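# Place cup carrier flat inside upright open paper bag

## Task

Get the cup carrier inside the paper bag, resting flat and upright on the bag's floor, with the bag left standing on the table, opening facing up and its whole rim raised; the result must hold without the robot supporting anything, and the grippers must be released and moved away at the end.

## Robot and tools

Robot: two arms, named left_arm and right_arm, each with six joints and a parallel gripper. The names do not refer to sides of any camera image. Occasionally an outside force may briefly pull on a held part or shove a loose object.

Scene frame (used in results only): origin on the table surface midway between the arms, +x out over the table, +z up, left_arm on the +y side. Positions are in metres and orientations are quaternions in w,x,y,z order. Printed hand positions can be inaccurate, more so when an arm is stretched far. The reported end_effector_position is the point between the finger pads, roughly 1 cm short of the fingertips. The fingers point along the gripper's +z axis and close along its y axis.

Tool execute_actions, argument actions: a list holding either nothing, one action, or one wait. An empty list commands nothing and just reports the state. An action is {"rows": [...], "steps": n} with n from 1 to 15 (default 15); each control step is 1/30 s. Every row is applied for one step, and if there are fewer rows than steps the final row repeats. A wait is {"steps": n} with n up to 300; it sends nothing and returns once n steps have elapsed since the previous result, with reply time counted within them. Optional pictures (true/false) controls whether camera images come back. A refused call sends nothing to the robot.

Row layout: exactly 14 numbers, each in [-1, 1], always for both arms: left_arm waist, shoulder, elbow, wrist pitch, wrist yaw, wrist roll, opening; then the same seven for right_arm. The six joint values are offsets, not poses: they are measured from the joint angles shown in the most recent result that lists them (before any such result exists in a scene, and for the second and later calls within a single reply, from where the arm stands when the action begins), never from the previous row. Scale: 1.0 equals 1.202 rad for waist, 1.258 shoulder, 1.238 elbow, 2.073 wrist pitch, 2.022 for wrist yaw and for wrist roll. Stated joint ranges in radians: waist -2.618 to 3.054, shoulder 0.000 to 3.142, elbow 0.000 to 3.142, wrist pitch -1.571 to 1.571, wrist yaw -1.571 to 1.571, wrist roll -2.094 to 2.094. True ends may differ by up to 0.036 rad either way. Asking a joint to exceed its stated end by over 0.036 rad gets the call refused; asking past the real end only drives it to that end, reported as "joint sent to its limit" (possibly about an earlier, still-running action). No such message does not prove more travel remains.

Opening is absolute, not an offset: +1 fully open, -1 closed. Away from the extremes the fingers go to where grip_measured would read the commanded value. To hold something, command below grip_measured: about 0.03 lower is firm, smaller gaps grip more gently. Pad force tops out near 50 to 62 N (less on some grippers, and weaker on parts under about 2 mm thick); first contact may spike.

Motion limits: each joint target stays within a fixed lead of its measured angle (waist 0.202 rad, shoulder 0.258, elbow 0.238, wrist pitch 0.573, wrist yaw and roll 0.522), and targets are scaled back if they would move the gripper more than 70 mm from its measured spot in one step, so big moves need several actions. Sending zeros is not holding still: it pulls the arm back to the reference angles, and arms can sag. To hold an arm, in the first call of a reply send the offsets to its desired angles, zeros in later calls, and keep extending the aim if a joint lags. Between calls, arms keep heading to the last row's target until all are nearly still or a step is HELD; after that only a new action moves them further, though fingers finish opening or closing.

Result lines: the state line left_arm: ... | right_arm: ... gives each gripper pose. Joint positions and Joint velocities list each arm's six joints (rad, rad/s) followed by finger pad gap (m, m/s; 0.094 m fully open). grip_measured is the finger opening on the command scale (each gripper offset by up to about 1 mm, constant through the scene). "joint command not followed" means the clearance check altered or blocked joint targets on some steps; the rest of the row still ran. HELD marks steps where a row, wholly or partly, was not sent. MOTOR HOT appears from 75 °C; at 90 °C that arm is halted 10 s, and at 100 °C its motors and gripper go slack and it drops; these appear as OVER-TEMPERATURE FAULT. Holding loads, even while thinking, heats motors.

Tool zoom_image: camera (cam_high 672x504, cam_low 672x504, cam_left_wrist 504x504, cam_right_wrist 504x504) and region [x0, y0, x1, y1] in that image's pixels, top-left origin, at most 504 by 504. It shows that camera's latest image enlarged.

Tool finished_scene: scene (integer 1 to 2) ends the current scene irreversibly and reports success; the goal must already hold stably. Answering without any tool call ends everything.

Avoid: knocking or placing rigid objects off the table (instant failure), letting the arms collide or press each other hard, drops, slips, slams, hard pushes, and leaving the bag tipped or crushed. Thinking time after the first call lets the simulation run, so keep replies short; smooth, low-effort motion is preferred.

Each tool is called after "Call:" as a command line: name --argument value for each argument, lists and objects as JSON in quotes; but a table of rows of numbers goes row by row, as --pt "numbers of a row", without its own name.

## Session

Call:
execute_actions --actions '[]'

Scene clock: 0.00 s of 5400.00 s.
left_arm: end_effector_position=(+0.6294, +0.4199, +0.0892) grip_measured=+1.000 end_effector_quat_wxyz=(+0.473, -0.239, +0.834, +0.152) | right_arm: end_effector_position=(+0.1441, -0.5000, +0.3860) grip_measured=+1.000 end_effector_quat_wxyz=(+0.390, +0.702, +0.581, -0.135)
Joint positions: left_arm=[ 0.133  2.344  1.737  0.04  -0.34  -0.177  0.094] | right_arm=[-1.182  1.163  1.774 -1.342  0.158  0.685  0.094]
Joint velocities: left_arm=[-0.012 -0.002 -0.002  0.037  0.037  0.037  0.   ] | right_arm=[-0.012 -0.017 -0.012 -0.11   0.037  0.007  0.   ]

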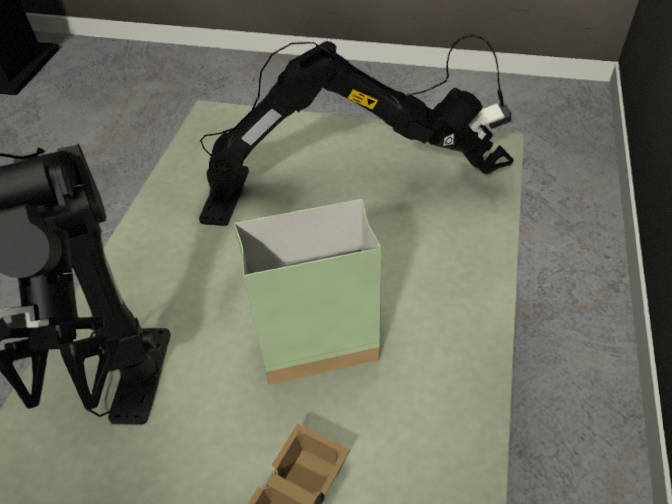

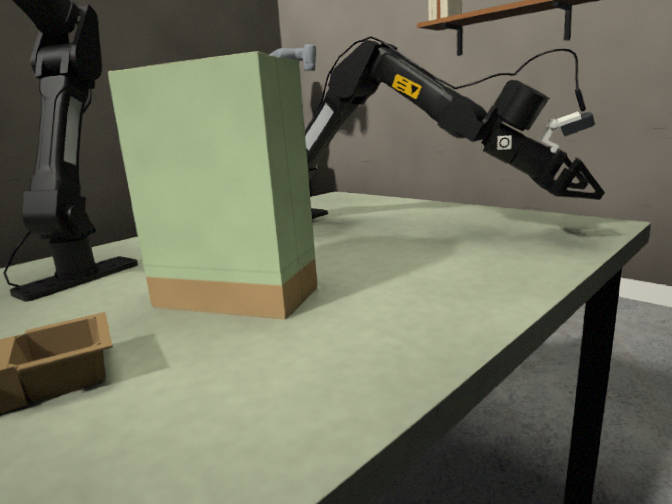

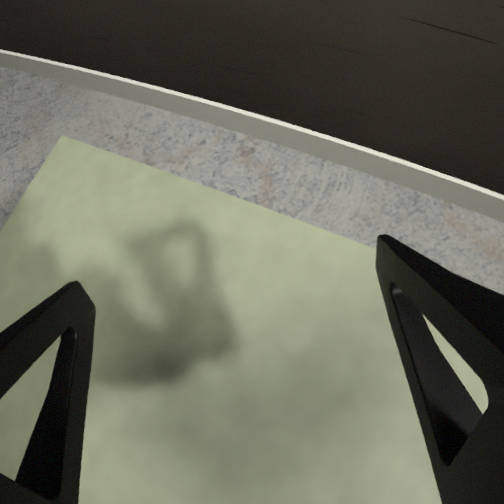

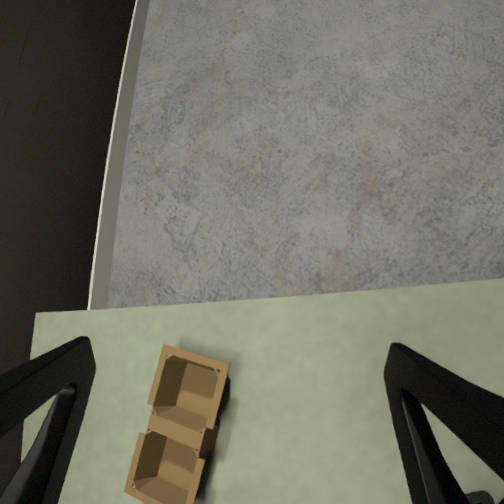

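Call:
execute_actions --actions '[{"rows":[[0.2,-0.9,-0.35,-0.6,0.168,0.088,1,0.45,0.11,-0.3,-0.03,-0.078,-0.339,1]],"steps":15}]' --pictures false

Call:
execute_actions --actions '[{"steps":60}]'

Scene clock: 29.40 s of 5400.00 s.
left_arm: end_effector_position=(+0.3573, +0.4184, +0.0757) grip_measured=+1.000 end_effector_quat_wxyz=(+0.120, -0.244, +0.960, +0.066) | right_arm: end_effector_position=(+0.2563, -0.3785, +0.2104) grip_measured=+1.000 end_effector_quat_wxyz=(+0.125, +0.258, +0.958, -0.030)
Joint positions: left_arm=[ 0.381  1.801  1.318 -0.825 -0.082 -0.047  0.094] | right_arm=[-0.642  1.325  1.391 -1.379  0.01   0.062  0.094]
Joint velocities: left_arm=[-0.037 -1.316 -0.159 -1.575  0.403  0.095  0.   ] | right_arm=[-0.032 -0.071  0.002 -0.11  -0.037 -0.359  0.   ]
Steps of this call (steps 1 to 90: nothing new was sent; then 25.90 s passed at rest; steps 91 to 105: all 15 steps of this action). Readings (joint positions):
91: left_arm=[0.141 2.329 1.720 0.016 -0.308 -0.164] | right_arm=[-1.166 1.166 1.760 -1.338 0.156 0.644]
92: left_arm=[0.154 2.296 1.679 -0.036 -0.270 -0.148] | right_arm=[-1.129 1.167 1.735 -1.338 0.144 0.592]
94: left_arm=[0.198 2.227 1.596 -0.143 -0.215 -0.124] | right_arm=[-1.052 1.189 1.663 -1.338 0.119 0.483]
98: left_arm=[0.310 2.084 1.441 -0.361 -0.149 -0.087] | right_arm=[-0.864 1.267 1.487 -1.344 0.078 0.270]
105: the state above

Scene clock: 31.40 s of 5400.00 s.
left_arm: end_effector_position=(+0.2616, +0.3590, +0.2274) grip_measured=+1.000 end_effector_quat_wxyz=(+0.225, -0.218, +0.948, +0.055) | right_arm: end_effector_position=(+0.2545, -0.3774, +0.2105) grip_measured=+1.000 end_effector_quat_wxyz=(+0.122, +0.232, +0.965, -0.032)
Joint positions: left_arm=[ 0.381  1.213  1.31  -1.201 -0.011 -0.009  0.094] | right_arm=[-0.642  1.323  1.391 -1.387  0.008  0.009  0.094]
Joint velocities: left_arm=[ 0.007  0.007  0.002 -0.022  0.007  0.022  0.   ] | right_arm=[ 0.002 -0.017  0.002 -0.037  0.022  0.007  0.   ]
Steps of this call (steps 1 to 45: the robot went on to your last target; steps 46 to 60: nothing new was sent). Readings (joint positions):
1: left_arm=[0.381 1.753 1.314 -0.878 -0.072 -0.042] | right_arm=[-0.642 1.324 1.391 -1.381 0.009 0.051]
2: left_arm=[0.381 1.702 1.311 -0.924 -0.064 -0.038] | right_arm=[-0.642 1.323 1.391 -1.383 0.009 0.043]
4: left_arm=[0.381 1.588 1.310 -1.000 -0.049 -0.031] | right_arm=[-0.642 1.323 1.391 -1.384 0.008 0.030]
8: left_arm=[0.381 1.325 1.310 -1.094 -0.029 -0.020] | right_arm=[-0.642 1.323 1.391 -1.386 0.008 0.018]
60: the state above
All arms were judged still, so your last target was given up. Only a new action makes them travel on or press farther. Fingers that are still opening or closing keep moving.

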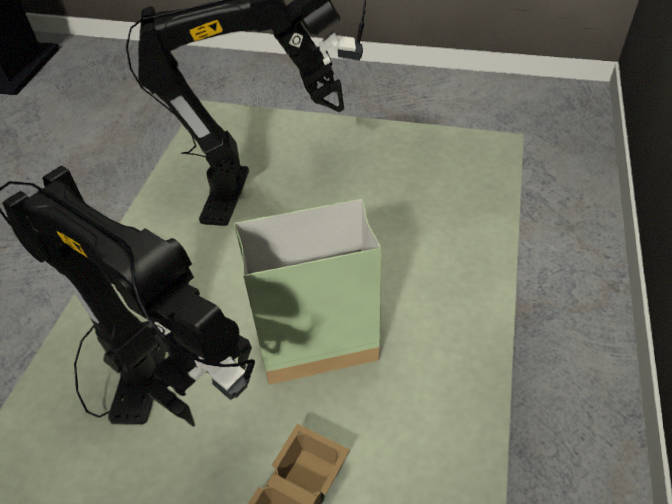

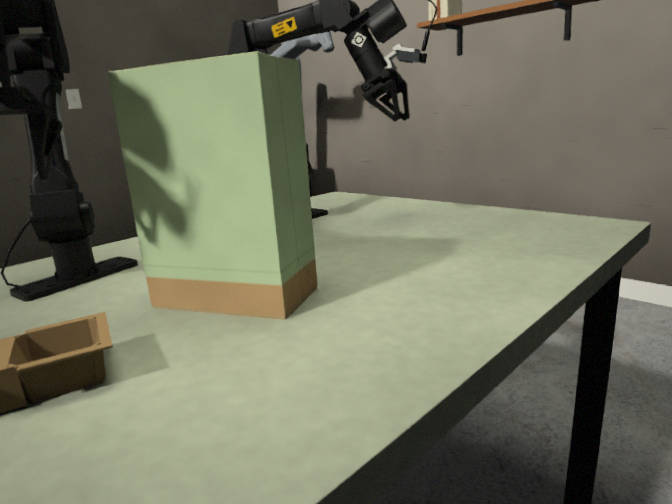

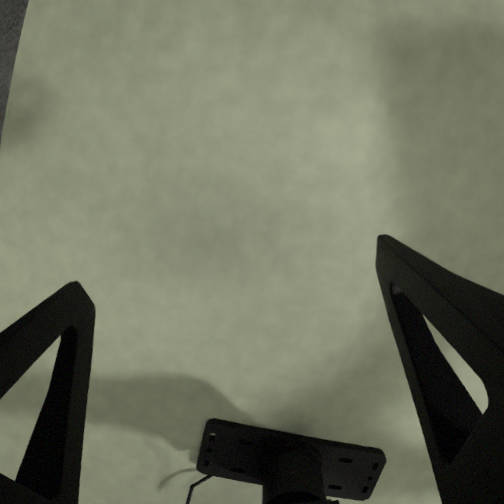

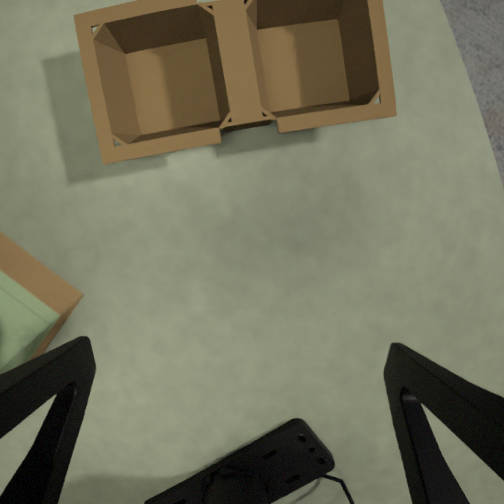

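Call:
execute_actions --actions '[{"rows":[[0,0,0,0,0,0,1,-0.09,0.3,0.27,0,0,0,1],[0,0,0,0,0,0,1,-0.09,0.3,0.3,0,0,0,1],[0,0,0,0,0,0,1,-0.09,0.3,0.35,0,0,0,1],[0,0,0,0,0,0,1,-0.09,0.35,0.4,0,0,0,1],[0,0,0,0,0,0,1,-0.09,0.4,0.45,0,0,0,1],[0,0,0,0,0,0,1,-0.09,0.45,0.5,0,0,0,1],[0,0,0,0,0,0,1,-0.09,0.5,0.538,0,0,0,1],[0,0,0,0,0,0,1,-0.09,0.607,0.538,-0.04,0,0,1]],"steps":15}]' --pictures false

Call:
execute_actions --actions '[{"steps":30}]'

Scene clock: 111.40 s of 5400.00 s.
left_arm: end_effector_position=(+0.2616, +0.3590, +0.2274) grip_measured=+1.000 end_effector_quat_wxyz=(+0.225, -0.218, +0.948, +0.055) | right_arm: end_effector_position=(+0.3817, -0.4880, +0.1285) grip_measured=+1.000 end_effector_quat_wxyz=(+0.021, +0.283, +0.959, -0.008)
Joint positions: left_arm=[ 0.381  1.213  1.31  -1.201 -0.011 -0.009  0.094] | right_arm=[-0.744  2.139  2.04  -1.427  0.005  0.009  0.094]
Joint velocities: left_arm=[-0.012  0.012  0.017 -0.022 -0.037 -0.037  0.   ] | right_arm=[ 0.002 -0.027 -0.007 -0.256  0.007  0.037  0.   ]
Steps of this call (steps 1 to 90: nothing new was sent; then 76.50 s passed at rest; steps 91 to 105: all 15 steps of this action). Readings (joint positions):
91: left_arm=[0.381 1.213 1.310 -1.201 -0.011 -0.009] | right_arm=[-0.656 1.357 1.430 -1.418 0.002 0.009]
92: left_arm=[0.381 1.213 1.310 -1.201 -0.011 -0.009] | right_arm=[-0.683 1.419 1.508 -1.443 0.000 0.009]
94: left_arm=[0.381 1.213 1.310 -1.201 -0.011 -0.009] | right_arm=[-0.725 1.571 1.669 -1.430 0.003 0.009]
98: left_arm=[0.381 1.213 1.310 -1.201 -0.011 -0.009] | right_arm=[-0.744 1.894 1.985 -1.402 0.005 0.009]
105: the state above

Scene clock: 112.40 s of 5400.00 s.
left_arm: end_effector_position=(+0.2616, +0.3590, +0.2274) grip_measured=+1.000 end_effector_quat_wxyz=(+0.225, -0.218, +0.948, +0.055) | right_arm: end_effector_position=(+0.3757, -0.4842, +0.1424) grip_measured=+1.000 end_effector_quat_wxyz=(+0.026, +0.283, +0.959, -0.010)
Joint positions: left_arm=[ 0.381  1.213  1.31  -1.201 -0.011 -0.009  0.094] | right_arm=[-0.744  2.103  2.04  -1.453  0.005  0.009  0.094]
Joint velocities: left_arm=[-0.002 -0.032 -0.002 -0.022 -0.037 -0.037  0.   ] | right_arm=[-0.022 -0.012 -0.002 -0.022  0.037  0.022  0.   ]
Steps of this call (steps 1 to 30: the robot went on to your last target). Readings (joint positions):
1: left_arm=[0.381 1.213 1.310 -1.201 -0.011 -0.009] | right_arm=[-0.744 2.137 2.040 -1.432 0.005 0.009]
2: left_arm=[0.381 1.213 1.310 -1.201 -0.011 -0.009] | right_arm=[-0.744 2.130 2.040 -1.436 0.005 0.009]
4: left_arm=[0.381 1.213 1.310 -1.201 -0.011 -0.009] | right_arm=[-0.744 2.116 2.040 -1.442 0.005 0.009]
8: left_arm=[0.381 1.213 1.310 -1.201 -0.011 -0.009] | right_arm=[-0.744 2.103 2.040 -1.450 0.005 0.009]
30: the state above
All arms were judged still, so your last target was given up. Only a new action makes them travel on or press farther. Fingers that are still opening or closing keep moving.

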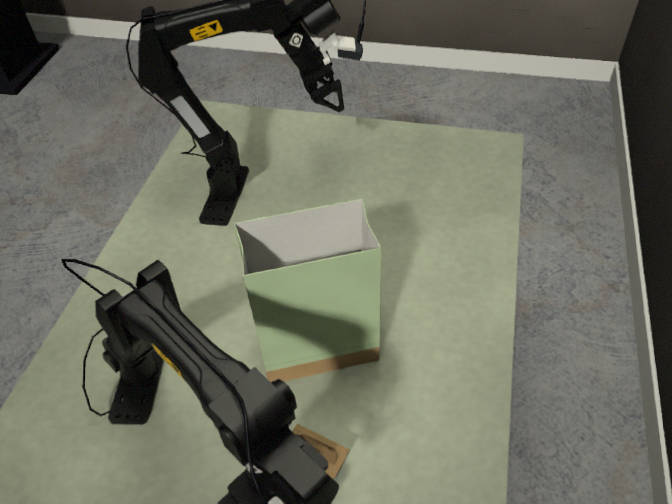

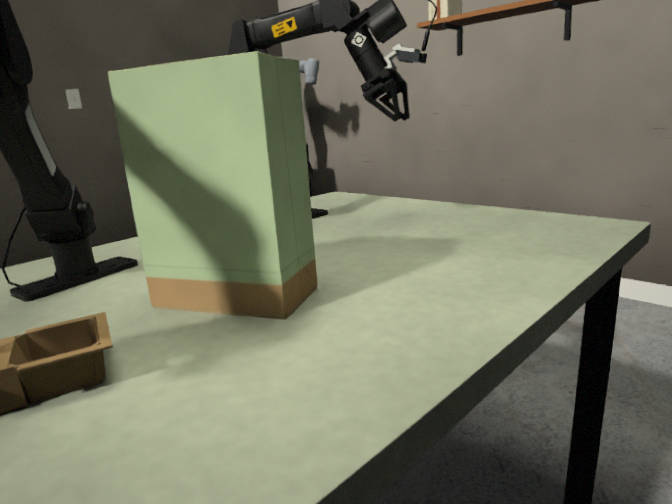

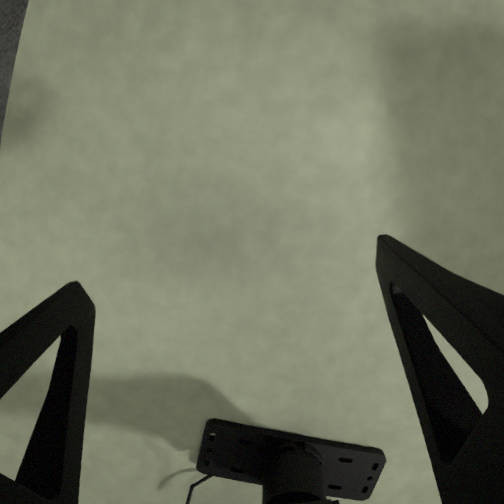

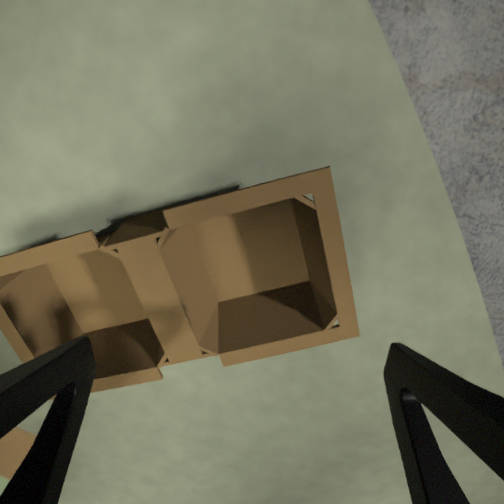

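Call:
execute_actions --actions '[{"rows":[[0,0,0,0,0,0,1,0.06,0,-0.06,0.03,0,-0.03,1],[0,0,0,0,0,0,1,0.09,0,-0.1,0.06,0,-0.06,1],[0,0,0,0,0,0,1,0.12,-0.02,-0.15,0.09,0,-0.07,1],[0,0,0,0,0,0,1,0.12,-0.04,-0.2,0.11,0,-0.07,0.6],[0,0,0,0,0,0,1,0.12,-0.052,-0.25,0.124,0,-0.07,0.4]],"steps":15}]' --pictures false

Call:
execute_actions --actions '[{"steps":15}]'

Scene clock: 130.97 s of 5400.00 s.
left_arm: end_effector_position=(+0.2616, +0.3590, +0.2274) grip_measured=+1.000 end_effector_quat_wxyz=(+0.225, -0.218, +0.948, +0.055) | right_arm: end_effector_position=(+0.3891, -0.4204, +0.0788) grip_measured=+0.403 end_effector_quat_wxyz=(+0.004, +0.146, +0.989, -0.001)
Joint positions: left_arm=[ 0.381  1.213  1.31  -1.201 -0.011 -0.009  0.094] | right_arm=[-0.592  2.063  1.727 -1.227  0.    -0.118  0.066]
Joint velocities: left_arm=[-0.012 -0.002 -0.012 -0.007 -0.022  0.007  0.   ] | right_arm=[-0.027 -0.012  0.002  0.168 -0.081 -0.007 -0.001]
Steps of this call (steps 1 to 90: nothing new was sent; then 15.07 s passed at rest; steps 91 to 105: all 15 steps of this action). Readings (joint positions):
91: left_arm=[0.381 1.213 1.310 -1.201 -0.011 -0.009] | right_arm=[-0.738 2.103 2.031 -1.444 0.007 0.001]
92: left_arm=[0.381 1.213 1.310 -1.201 -0.011 -0.009] | right_arm=[-0.726 2.098 2.007 -1.424 0.010 -0.016]
94: left_arm=[0.381 1.213 1.310 -1.201 -0.011 -0.009] | right_arm=[-0.675 2.083 1.917 -1.355 0.014 -0.054]
98: left_arm=[0.381 1.213 1.310 -1.201 -0.011 -0.009] | right_arm=[-0.583 2.069 1.743 -1.275 0.002 -0.096]
105: the state above

Scene clock: 131.47 s of 5400.00 s.
left_arm: end_effector_position=(+0.2616, +0.3590, +0.2274) grip_measured=+1.000 end_effector_quat_wxyz=(+0.225, -0.218, +0.948, +0.055) | right_arm: end_effector_position=(+0.3924, -0.4220, +0.0790) grip_measured=+0.403 end_effector_quat_wxyz=(+0.011, +0.144, +0.990, -0.003)
Joint positions: left_arm=[ 0.381  1.213  1.31  -1.201 -0.011 -0.009  0.094] | right_arm=[-0.592  2.063  1.727 -1.212  0.    -0.123  0.066]
Joint velocities: left_arm=[-0.007  0.027  0.022 -0.022 -0.066 -0.007  0.   ] | right_arm=[ 0.007 -0.012  0.007 -0.037 -0.051 -0.051  0.001]
Steps of this call (steps 1 to 15: the robot went on to your last target). Readings (joint positions):
1: left_arm=[0.381 1.213 1.310 -1.201 -0.011 -0.009] | right_arm=[-0.592 2.063 1.727 -1.224 0.000 -0.119]
2: left_arm=[0.381 1.213 1.310 -1.201 -0.011 -0.009] | right_arm=[-0.592 2.063 1.727 -1.221 0.000 -0.120]
4: left_arm=[0.381 1.213 1.310 -1.201 -0.011 -0.009] | right_arm=[-0.592 2.063 1.727 -1.217 0.000 -0.121]
8: left_arm=[0.381 1.213 1.310 -1.201 -0.011 -0.009] | right_arm=[-0.592 2.063 1.727 -1.214 0.000 -0.123]
15: the state above

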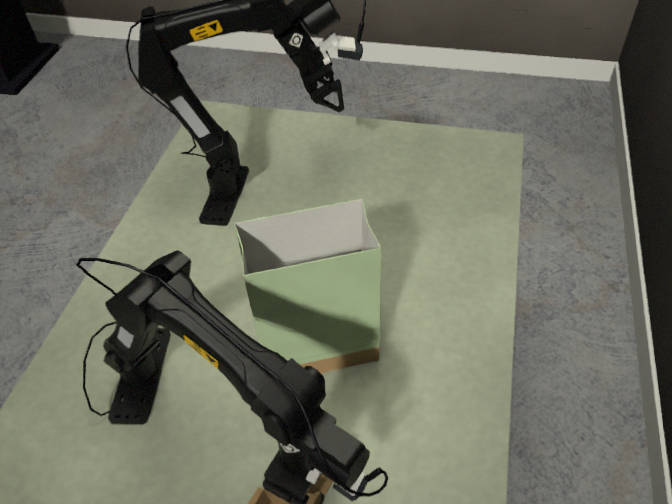

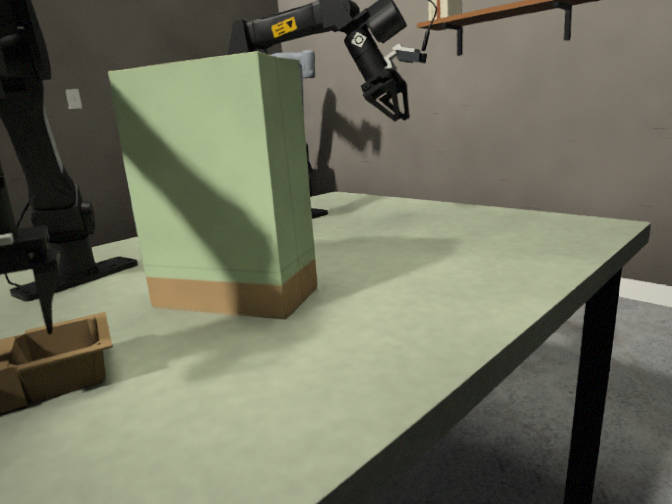

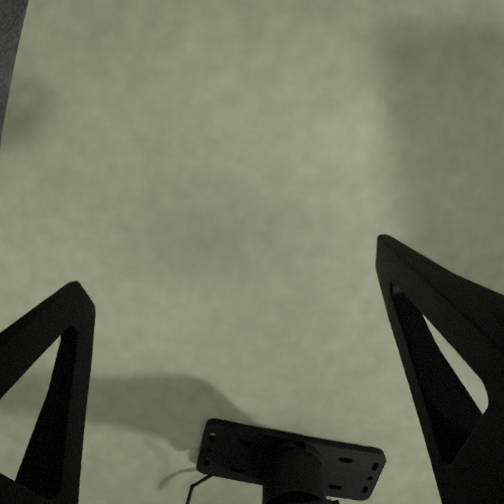

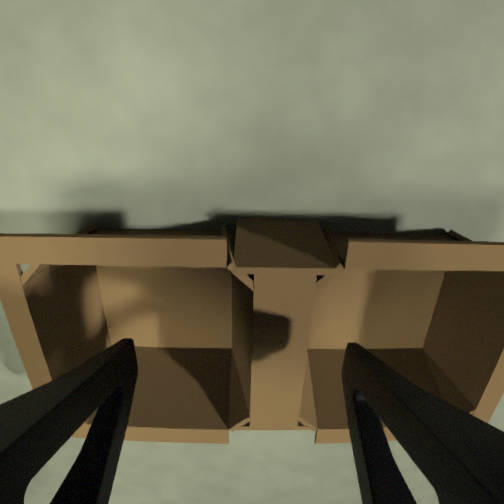

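Call:
execute_actions --actions '[{"rows":[[0,0,0,0,0,0,1,-0.04,-0.01,0,0,0,0,0.4],[0,0,0,0,0,0,1,-0.04,-0.01,0,0,0,0,0.4],[0,0,0,0,0,0,1,-0.04,-0.01,0,0,0,0,0.4],[0,0,0,0,0,0,1,-0.04,-0.01,-0.03,0.02,0,0,0.4],[0,0,0,0,0,0,1,-0.04,-0.015,-0.06,0.04,0,0,0.4],[0,0,0,0,0,0,1,-0.04,-0.018,-0.09,0.055,0,0,0.4]],"steps":15}]'

Scene clock: 148.17 s of 5400.00 s.
left_arm: end_effector_position=(+0.2616, +0.3590, +0.2274) grip_measured=+1.000 end_effector_quat_wxyz=(+0.225, -0.218, +0.948, +0.055) | right_arm: end_effector_position=(+0.3779, -0.4352, +0.0560) grip_measured=+0.403 end_effector_quat_wxyz=(+0.007, +0.166, +0.986, -0.001)
Joint positions: left_arm=[ 0.381  1.213  1.31  -1.201 -0.011 -0.009  0.094] | right_arm=[-0.638  2.054  1.623 -1.125 -0.001 -0.124  0.066]
Joint velocities: left_arm=[-0.012 -0.012 -0.002 -0.051 -0.022 -0.007  0.   ] | right_arm=[ 0.012 -0.007  0.002  0.125  0.081 -0.022  0.   ]
Steps of this call (steps 1 to 15: the robot went on to your last target; steps 16 to 90: nothing new was sent; then 13.20 s passed at rest; steps 91 to 105: all 15 steps of this action). Readings (joint positions):
91: left_arm=[0.381 1.213 1.310 -1.201 -0.011 -0.009] | right_arm=[-0.595 2.063 1.727 -1.212 -0.001 -0.124]
92: left_arm=[0.381 1.213 1.310 -1.201 -0.011 -0.009] | right_arm=[-0.601 2.063 1.727 -1.212 -0.001 -0.124]
94: left_arm=[0.381 1.213 1.310 -1.201 -0.011 -0.009] | right_arm=[-0.619 2.063 1.724 -1.208 -0.001 -0.124]
98: left_arm=[0.381 1.213 1.310 -1.201 -0.011 -0.009] | right_arm=[-0.638 2.054 1.651 -1.151 -0.001 -0.124]
105: the state above

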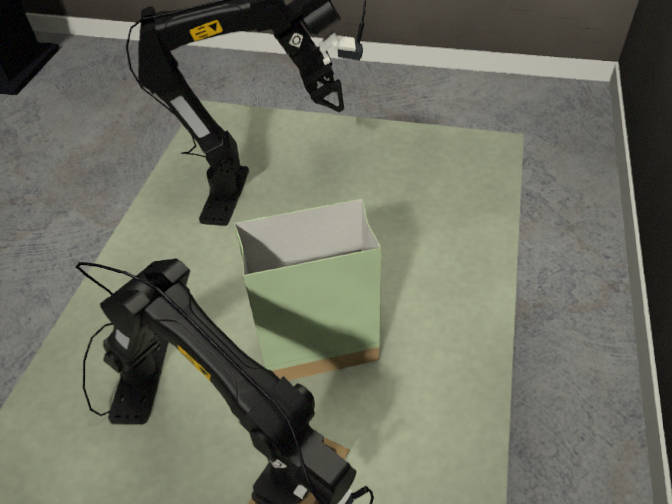

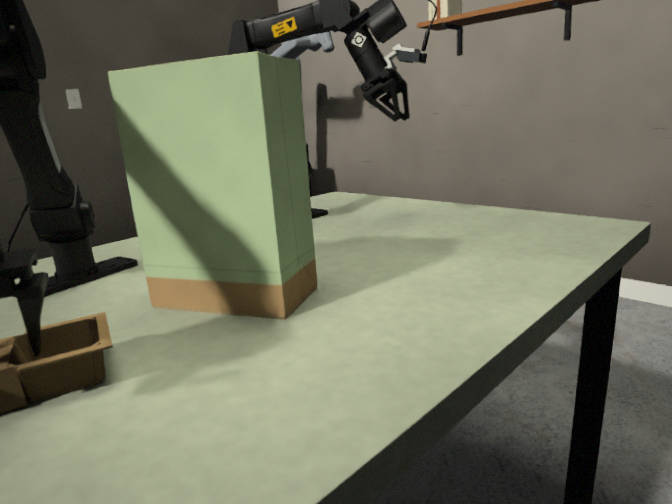

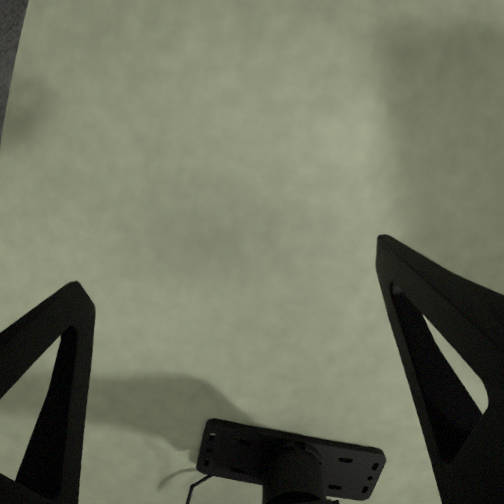

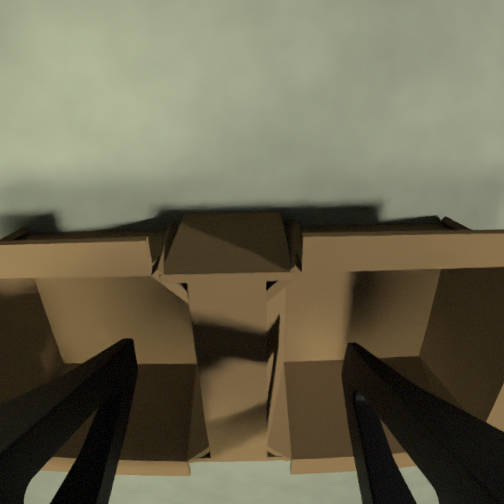

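Call:
execute_actions --actions '[{"rows":[[0,0,0,0,0,0,1,0.005,0,-0.03,0.02,0,-0.02,0.3],[0,0,0,0,0,0,1,0.005,0,-0.06,0.04,0,-0.02,0.3],[0,0,0,0,0,0,1,0.005,0,-0.085,0.052,0,-0.02,0.3]],"steps":15}]' --pictures false

Call:
execute_actions --actions '[{"rows":[[0,0,0,0,0,0,1,0,0,0,0,0,0,-0.55]],"steps":15}]'

Scene clock: 160.53 s of 5400.00 s.
left_arm: end_effector_position=(+0.2616, +0.3590, +0.2274) grip_measured=+1.000 end_effector_quat_wxyz=(+0.225, -0.218, +0.948, +0.055) | right_arm: end_effector_position=(+0.3699, -0.4313, +0.0317) grip_measured=+0.303 end_effector_quat_wxyz=(+0.001, +0.152, +0.988, +0.000)
Joint positions: left_arm=[ 0.381  1.213  1.31  -1.201 -0.011 -0.009  0.094] | right_arm=[-0.638  2.054  1.524 -1.038 -0.001 -0.154  0.061]
Joint velocities: left_arm=[ 0.002  0.012 -0.002  0.081 -0.066  0.022  0.   ] | right_arm=[ 0.002 -0.012 -0.017  0.037 -0.007 -0.007 -0.001]
Steps of this call (steps 1 to 30: the robot went on to your last target; steps 31 to 90: nothing new was sent; then 8.87 s passed at rest; steps 91 to 105: all 15 steps of this action). Readings (joint positions):
91: left_arm=[0.381 1.213 1.310 -1.201 -0.011 -0.009] | right_arm=[-0.638 2.054 1.620 -1.111 -0.001 -0.128]
92: left_arm=[0.381 1.213 1.310 -1.201 -0.011 -0.009] | right_arm=[-0.638 2.054 1.610 -1.100 -0.001 -0.134]
94: left_arm=[0.381 1.213 1.310 -1.201 -0.011 -0.009] | right_arm=[-0.638 2.054 1.571 -1.068 -0.001 -0.141]
98: left_arm=[0.381 1.213 1.310 -1.201 -0.011 -0.009] | right_arm=[-0.638 2.054 1.524 -1.058 -0.001 -0.149]
105: the state above

Scene clock: 161.03 s of 5400.00 s.
left_arm: end_effector_position=(+0.2616, +0.3590, +0.2274) grip_measured=+1.000 end_effector_quat_wxyz=(+0.225, -0.218, +0.948, +0.055) | right_arm: end_effector_position=(+0.3699, -0.4313, +0.0317) grip_measured=-0.375 end_effector_quat_wxyz=(+0.001, +0.152, +0.988, +0.000)
Joint positions: left_arm=[ 0.381  1.213  1.31  -1.201 -0.011 -0.009  0.094] | right_arm=[-0.638  2.054  1.524 -1.038 -0.001 -0.154  0.029]
Joint velocities: left_arm=[-0.017 -0.007  0.012 -0.007  0.022  0.037  0.   ] | right_arm=[-0.002 -0.002 -0.002 -0.081 -0.022  0.007 -0.   ]
Steps of this call (steps 1 to 15: all 15 steps of this action). Readings (joint positions):
1: left_arm=[0.381 1.213 1.310 -1.201 -0.011 -0.009] | right_arm=[-0.638 2.054 1.524 -1.038 -0.001 -0.154]
2: left_arm=[0.381 1.213 1.310 -1.201 -0.011 -0.009] | right_arm=[-0.638 2.054 1.524 -1.038 -0.001 -0.154]
4: left_arm=[0.381 1.213 1.310 -1.201 -0.011 -0.009] | right_arm=[-0.638 2.054 1.524 -1.038 -0.001 -0.154]
8: left_arm=[0.381 1.213 1.310 -1.201 -0.011 -0.009] | right_arm=[-0.638 2.054 1.524 -1.038 -0.001 -0.154]
15: the state above

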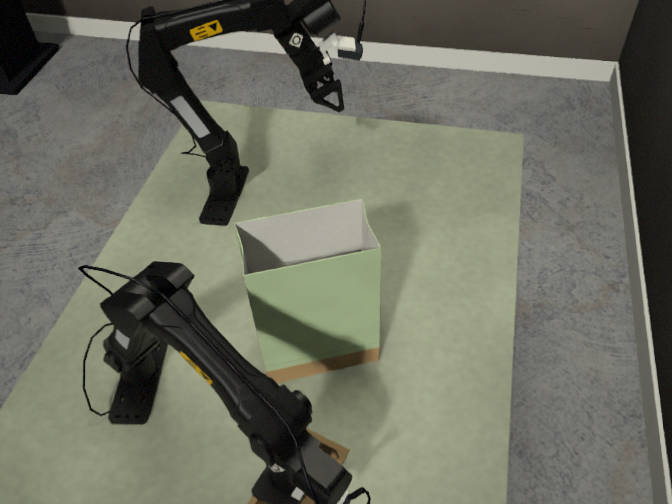

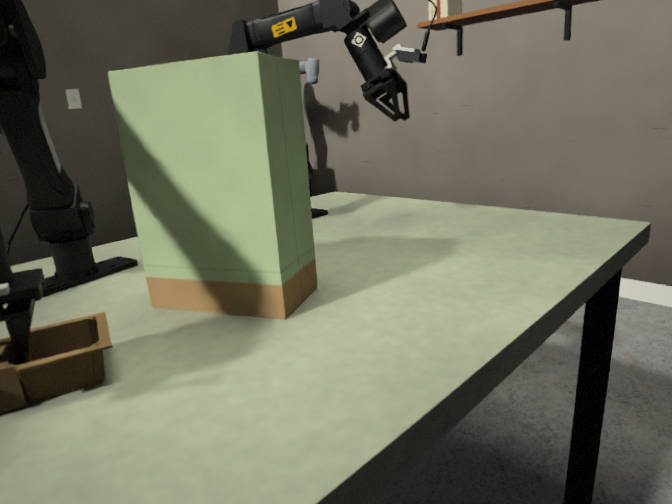

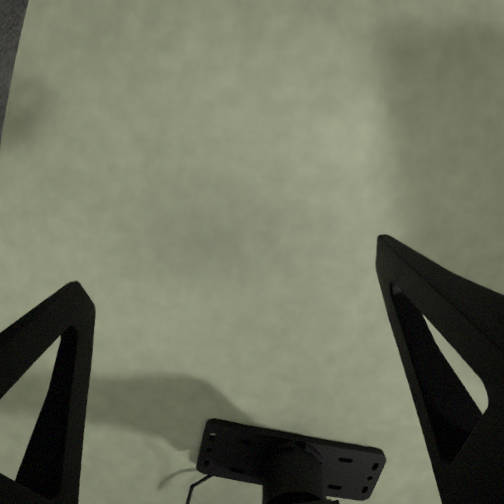

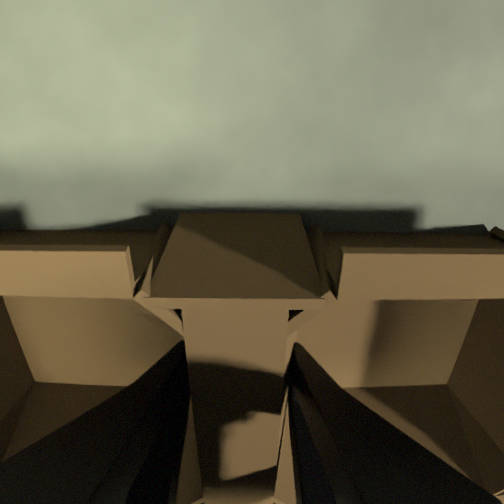

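Call:
execute_actions --actions '[{"rows":[[0,0,0,0,0,0,1,0,-0.03,0,-0.01,0,0,-0.45],[0,0,0,0,0,0,1,0,-0.05,0,-0.02,0,0,-0.45],[0,0,0,0,0,0,1,0,-0.07,0,-0.03,0,0,-0.45],[0,0,0,0,0,0,1,0,-0.08,0,-0.04,0,0,-0.45],[0,0,0,0,0,0,1,0,-0.08,0,-0.04,0,0,-0.45],[0,0,0,0,0,0,1,0,-0.08,0,-0.04,0,0,-0.45],[0,0,0,0,0,0,1,0,-0.08,0,-0.04,0,0,-0.45],[0,0,0,0,0,0,1,-0.03,-0.08,0,-0.04,0,0.1,-0.45],[0,0,0,0,0,0,1,-0.06,-0.08,0,-0.04,0,0.2,-0.45],[0,0,0,0,0,0,1,-0.09,-0.08,0,-0.04,0,0.3,-0.45],[0,0,0,0,0,0,1,-0.1,-0.08,0,-0.04,0,0.4,-0.45],[0,0,0,0,0,0,1,-0.1,-0.08,0,-0.04,0,0.5,-0.45],[0,0,0,0,0,0,1,-0.1,-0.08,0,-0.04,0,0.6,-0.45],[0,0,0,0,0,0,1,-0.1,-0.08,0,-0.04,0,0.7,-0.45],[0,0,0,0,0,0,1,-0.1,-0.08,0,-0.04,0,0.78,-0.45]],"steps":15}]' --pictures false

Call:
execute_actions --actions '[{"steps":20}]'

Scene clock: 176.83 s of 5400.00 s.
left_arm: end_effector_position=(+0.2616, +0.3590, +0.2274) grip_measured=+1.000 end_effector_quat_wxyz=(+0.225, -0.218, +0.948, +0.055) | right_arm: end_effector_position=(+0.3388, -0.4687, +0.0641) grip_measured=-0.375 end_effector_quat_wxyz=(+0.016, +0.527, +0.849, +0.000)
Joint positions: left_arm=[ 0.381  1.213  1.31  -1.201 -0.011 -0.009  0.094] | right_arm=[-0.764  1.964  1.524 -1.098 -0.001  0.527  0.029]
Joint velocities: left_arm=[-0.002  0.007 -0.002  0.022  0.022  0.007  0.   ] | right_arm=[-0.252 -0.012 -0.002 -0.066 -0.051  2.85  -0.   ]
Steps of this call (steps 1 to 15: the robot went on to your last target; steps 16 to 90: nothing new was sent; then 12.30 s passed at rest; steps 91 to 105: all 15 steps of this action). Readings (joint positions):
91: left_arm=[0.381 1.213 1.310 -1.201 -0.011 -0.009] | right_arm=[-0.638 2.053 1.524 -1.038 -0.001 -0.154]
92: left_arm=[0.381 1.213 1.310 -1.201 -0.011 -0.009] | right_arm=[-0.638 2.050 1.524 -1.041 -0.001 -0.154]
94: left_arm=[0.381 1.213 1.310 -1.201 -0.011 -0.009] | right_arm=[-0.638 2.028 1.524 -1.058 -0.001 -0.154]
98: left_arm=[0.381 1.213 1.310 -1.201 -0.011 -0.009] | right_arm=[-0.640 1.972 1.524 -1.086 -0.002 -0.124]
105: the state above

Scene clock: 177.50 s of 5400.00 s.
left_arm: end_effector_position=(+0.2616, +0.3590, +0.2274) grip_measured=+1.000 end_effector_quat_wxyz=(+0.225, -0.218, +0.948, +0.055) | right_arm: end_effector_position=(+0.3372, -0.4692, +0.0641) grip_measured=-0.375 end_effector_quat_wxyz=(+0.013, +0.838, +0.545, +0.006)
Joint positions: left_arm=[ 0.381  1.213  1.31  -1.201 -0.011 -0.009  0.094] | right_arm=[-0.767  1.964  1.524 -1.102 -0.     1.401  0.029]
Joint velocities: left_arm=[ 0.002  0.002  0.022  0.022  0.007 -0.007  0.   ] | right_arm=[-0.002  0.012  0.007 -0.022 -0.051  0.081  0.   ]
Steps of this call (steps 1 to 20: the robot went on to your last target). Readings (joint positions):
1: left_arm=[0.381 1.213 1.310 -1.201 -0.011 -0.009] | right_arm=[-0.769 1.964 1.524 -1.099 -0.000 0.626]
2: left_arm=[0.381 1.213 1.310 -1.201 -0.011 -0.009] | right_arm=[-0.770 1.964 1.524 -1.100 0.000 0.725]
4: left_arm=[0.381 1.213 1.310 -1.201 -0.011 -0.009] | right_arm=[-0.767 1.964 1.524 -1.101 -0.000 0.922]
8: left_arm=[0.381 1.213 1.310 -1.201 -0.011 -0.009] | right_arm=[-0.767 1.964 1.524 -1.102 -0.000 1.213]
20: the state above

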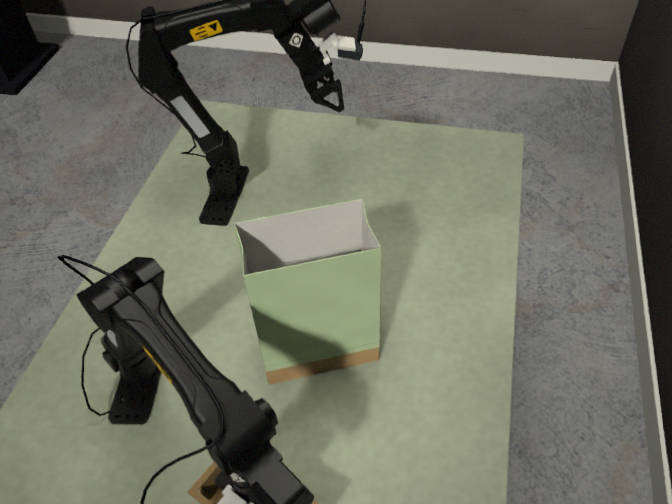

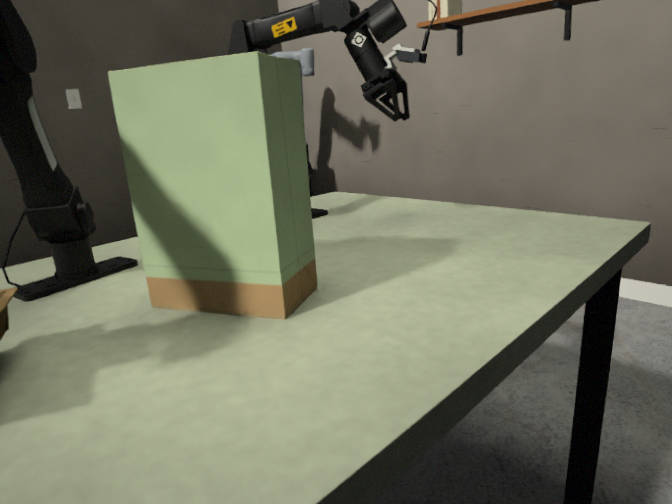

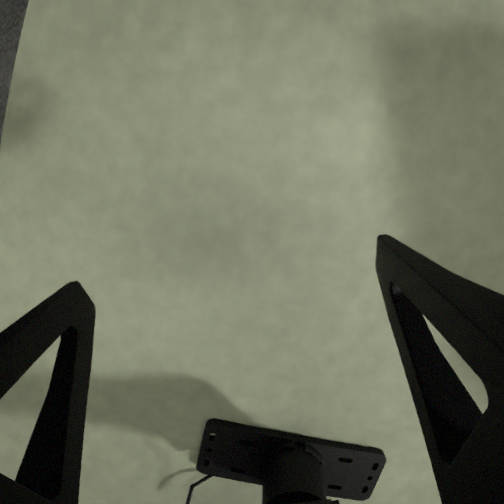

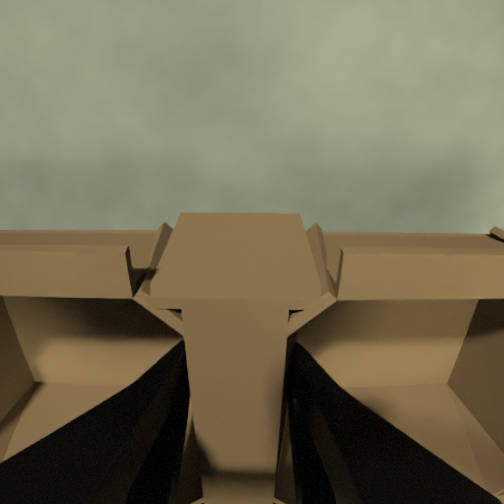

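Call:
execute_actions --actions '[{"rows":[[0,0,0,0,0,0,1,0,0.02,0,0.01,0,0.01,-0.45],[0,0,0,0,0,0,1,0,0.04,0,0.02,0,0.01,-0.45],[0,0,0,0,0,0,1,0,0.055,0,0.03,0,0.01,-0.45],[0,0,0,0,0,0,1,0,0.065,0,0.033,0,0.01,-0.45]],"steps":15}]' --pictures false

Call:
execute_actions --actions '[{"rows":[[0,0,0,0,0,0,1,0,0,0,0,0,0,0.4],[0,0,0,0,0,0,1,0,0,0,0,0,0,0.4],[0,0,0,0,0,0,1,0,0,0,0,0,0,0.4],[0,0,0,0,0,0,1,0,0,0,0,0,0,0.4],[0,0,0,0,0,0,1,0,0,0,0,0,0,0.4],[0,0,0,0,0,0,1,0,0,0,0,0,0,0.4],[0,0,0,0,0,0,1,0,0,0,0,0,0,0.4],[0,0,0,0,0,0,1,0,-0.03,0.02,-0.03,0,0,0.4],[0,0,0,0,0,0,1,0,-0.06,0.04,-0.06,0,0,0.4],[0,0,0,0,0,0,1,0,-0.09,0.06,-0.09,0,0,0.4],[0,0,0,0,0,0,1,0,-0.12,0.08,-0.12,0,0,0.4]],"steps":15}]' --pictures false

Call:
execute_actions --actions '[{"rows":[[0,0,0,0,0,0,1,0,-0.08,0.07,-0.06,0,0,0.4],[0,0,0,0,0,0,1,0,-0.1,0.07,-0.06,0,0,0.4],[0,0,0,0,0,0,1,0,-0.1,0.07,-0.06,0,0,0.4],[0,0,0,0,0,0,1,0,-0.1,0.07,-0.06,0,0,0.4],[0,0,0,0,0,0,1,0,-0.12,0.05,-0.03,0,-0.69,0.4]],"steps":15}]' --pictures false

Call:
execute_actions --actions '[{"steps":25}]'

Scene clock: 194.30 s of 5400.00 s.
left_arm: end_effector_position=(+0.2616, +0.3590, +0.2274) grip_measured=+1.000 end_effector_quat_wxyz=(+0.225, -0.218, +0.948, +0.055) | right_arm: end_effector_position=(+0.3438, -0.4731, +0.0337) grip_measured=-0.375 end_effector_quat_wxyz=(-0.001, +0.842, +0.540, +0.001)
Joint positions: left_arm=[ 0.381  1.213  1.31  -1.201 -0.011 -0.009  0.094] | right_arm=[-0.767  2.049  1.524 -1.048 -0.002  1.414  0.029]
Joint velocities: left_arm=[ 0.002 -0.017  0.007 -0.007 -0.051 -0.066  0.   ] | right_arm=[-0.012 -0.012 -0.002 -0.037 -0.037  0.037  0.001]
Steps of this call (steps 1 to 30: the robot went on to your last target; steps 31 to 90: nothing new was sent; then 13.30 s passed at rest; steps 91 to 105: all 15 steps of this action). Readings (joint positions):
91: left_arm=[0.381 1.213 1.310 -1.201 -0.011 -0.009] | right_arm=[-0.767 1.965 1.524 -1.102 -0.000 1.414]
92: left_arm=[0.381 1.213 1.310 -1.201 -0.011 -0.009] | right_arm=[-0.767 1.970 1.524 -1.099 -0.000 1.414]
94: left_arm=[0.381 1.213 1.310 -1.201 -0.011 -0.009] | right_arm=[-0.767 1.992 1.524 -1.082 -0.000 1.414]
98: left_arm=[0.381 1.213 1.310 -1.201 -0.011 -0.009] | right_arm=[-0.767 2.045 1.524 -1.058 -0.000 1.414]
105: the state above

Scene clock: 194.80 s of 5400.00 s.
left_arm: end_effector_position=(+0.2616, +0.3590, +0.2274) grip_measured=+1.000 end_effector_quat_wxyz=(+0.225, -0.218, +0.948, +0.055) | right_arm: end_effector_position=(+0.3318, -0.4652, +0.0975) grip_measured=+0.397 end_effector_quat_wxyz=(+0.013, +0.842, +0.540, +0.007)
Joint positions: left_arm=[ 0.381  1.213  1.31  -1.201 -0.011 -0.009  0.094] | right_arm=[-0.767  1.918  1.595 -1.218 -0.002  1.414  0.066]
Joint velocities: left_arm=[-0.012 -0.002  0.002 -0.037 -0.095 -0.051  0.   ] | right_arm=[ 0.002 -0.559  0.369 -0.374 -0.022 -0.037  0.001]
Steps of this call (steps 1 to 15: all 15 steps of this action). Readings (joint positions):
1: left_arm=[0.381 1.213 1.310 -1.201 -0.011 -0.009] | right_arm=[-0.767 2.049 1.524 -1.047 -0.002 1.414]
2: left_arm=[0.381 1.213 1.310 -1.201 -0.011 -0.009] | right_arm=[-0.767 2.049 1.524 -1.047 -0.002 1.414]
4: left_arm=[0.381 1.213 1.310 -1.201 -0.011 -0.009] | right_arm=[-0.767 2.049 1.524 -1.047 -0.002 1.414]
8: left_arm=[0.381 1.213 1.310 -1.201 -0.011 -0.009] | right_arm=[-0.767 2.048 1.524 -1.051 -0.002 1.414]
15: the state above

Scene clock: 195.30 s of 5400.00 s.
left_arm: end_effector_position=(+0.2616, +0.3590, +0.2274) grip_measured=+1.000 end_effector_quat_wxyz=(+0.225, -0.218, +0.948, +0.055) | right_arm: end_effector_position=(+0.3298, -0.4639, +0.1647) grip_measured=+0.397 end_effector_quat_wxyz=(+0.090, +0.454, +0.886, -0.009)
Joint positions: left_arm=[ 0.381  1.213  1.31  -1.201 -0.011 -0.009  0.094] | right_arm=[-0.767  1.767  1.652 -1.276 -0.002  0.361  0.066]
Joint velocities: left_arm=[-0.012  0.002 -0.017 -0.022 -0.066 -0.037  0.   ] | right_arm=[-0.017 -0.012 -0.012  0.081  0.066 -2.264 -0.   ]
Steps of this call (steps 1 to 15: all 15 steps of this action). Readings (joint positions):
1: left_arm=[0.381 1.213 1.310 -1.201 -0.011 -0.009] | right_arm=[-0.767 1.897 1.612 -1.235 -0.002 1.414]
2: left_arm=[0.381 1.213 1.310 -1.201 -0.011 -0.009] | right_arm=[-0.767 1.876 1.626 -1.251 -0.002 1.414]
4: left_arm=[0.381 1.213 1.310 -1.201 -0.011 -0.009] | right_arm=[-0.767 1.830 1.649 -1.275 -0.002 1.414]
8: left_arm=[0.381 1.213 1.310 -1.201 -0.011 -0.009] | right_arm=[-0.767 1.768 1.652 -1.276 -0.002 1.038]
15: the state above

Scene clock: 196.13 s of 5400.00 s.
left_arm: end_effector_position=(+0.2616, +0.3590, +0.2274) grip_measured=+1.000 end_effector_quat_wxyz=(+0.225, -0.218, +0.948, +0.055) | right_arm: end_effector_position=(+0.3298, -0.4639, +0.1647) grip_measured=+0.397 end_effector_quat_wxyz=(+0.087, +0.302, +0.949, -0.024)
Joint positions: left_arm=[ 0.381  1.213  1.31  -1.201 -0.011 -0.009  0.094] | right_arm=[-0.767  1.767  1.652 -1.276 -0.002  0.029  0.066]
Joint velocities: left_arm=[ 0.012 -0.012 -0.022 -0.037  0.022 -0.037  0.   ] | right_arm=[ 0.017 -0.017  0.007 -0.051  0.007  0.066  0.   ]
Steps of this call (steps 1 to 25: the robot went on to your last target). Readings (joint positions):
1: left_arm=[0.381 1.213 1.310 -1.201 -0.011 -0.009] | right_arm=[-0.767 1.767 1.652 -1.276 -0.002 0.294]
2: left_arm=[0.381 1.213 1.310 -1.201 -0.011 -0.009] | right_arm=[-0.767 1.767 1.652 -1.276 -0.002 0.240]
4: left_arm=[0.381 1.213 1.310 -1.201 -0.011 -0.009] | right_arm=[-0.767 1.767 1.652 -1.276 -0.002 0.164]
8: left_arm=[0.381 1.213 1.310 -1.201 -0.011 -0.009] | right_arm=[-0.767 1.767 1.652 -1.276 -0.002 0.083]
25: the state above

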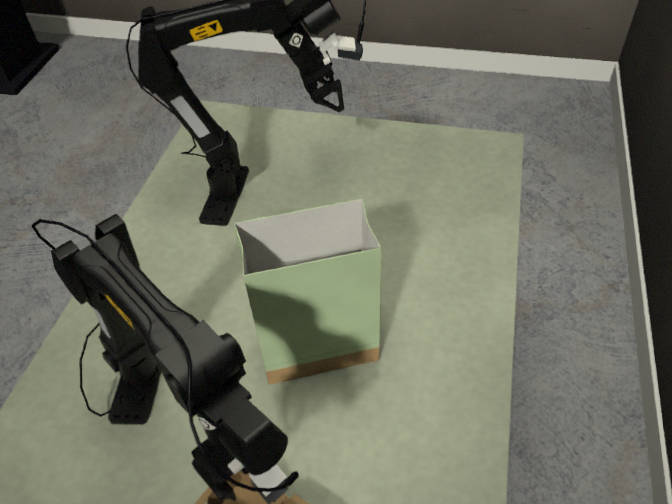

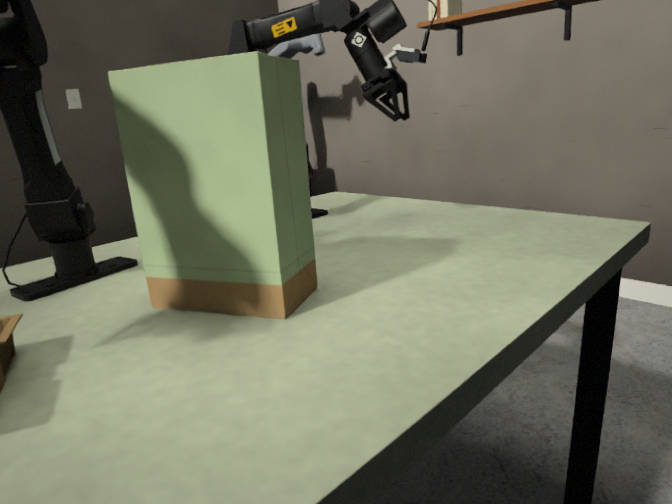

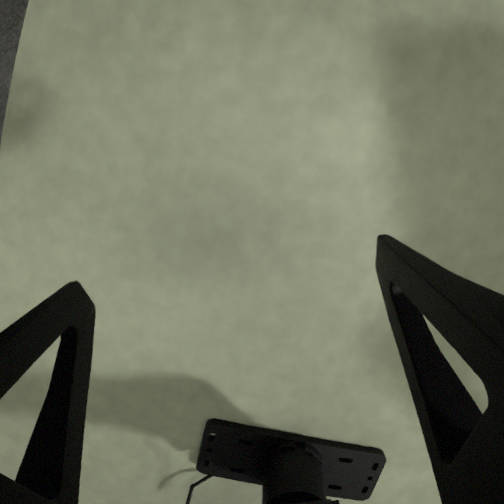

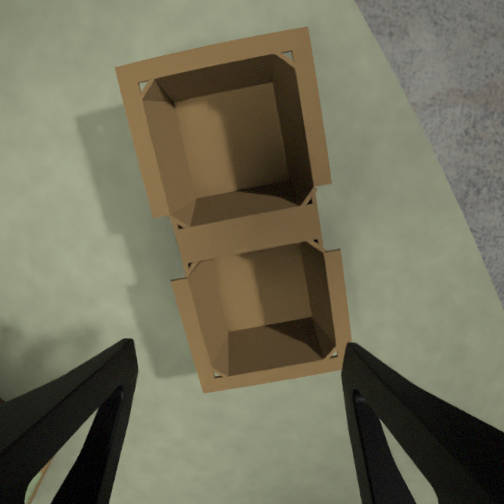

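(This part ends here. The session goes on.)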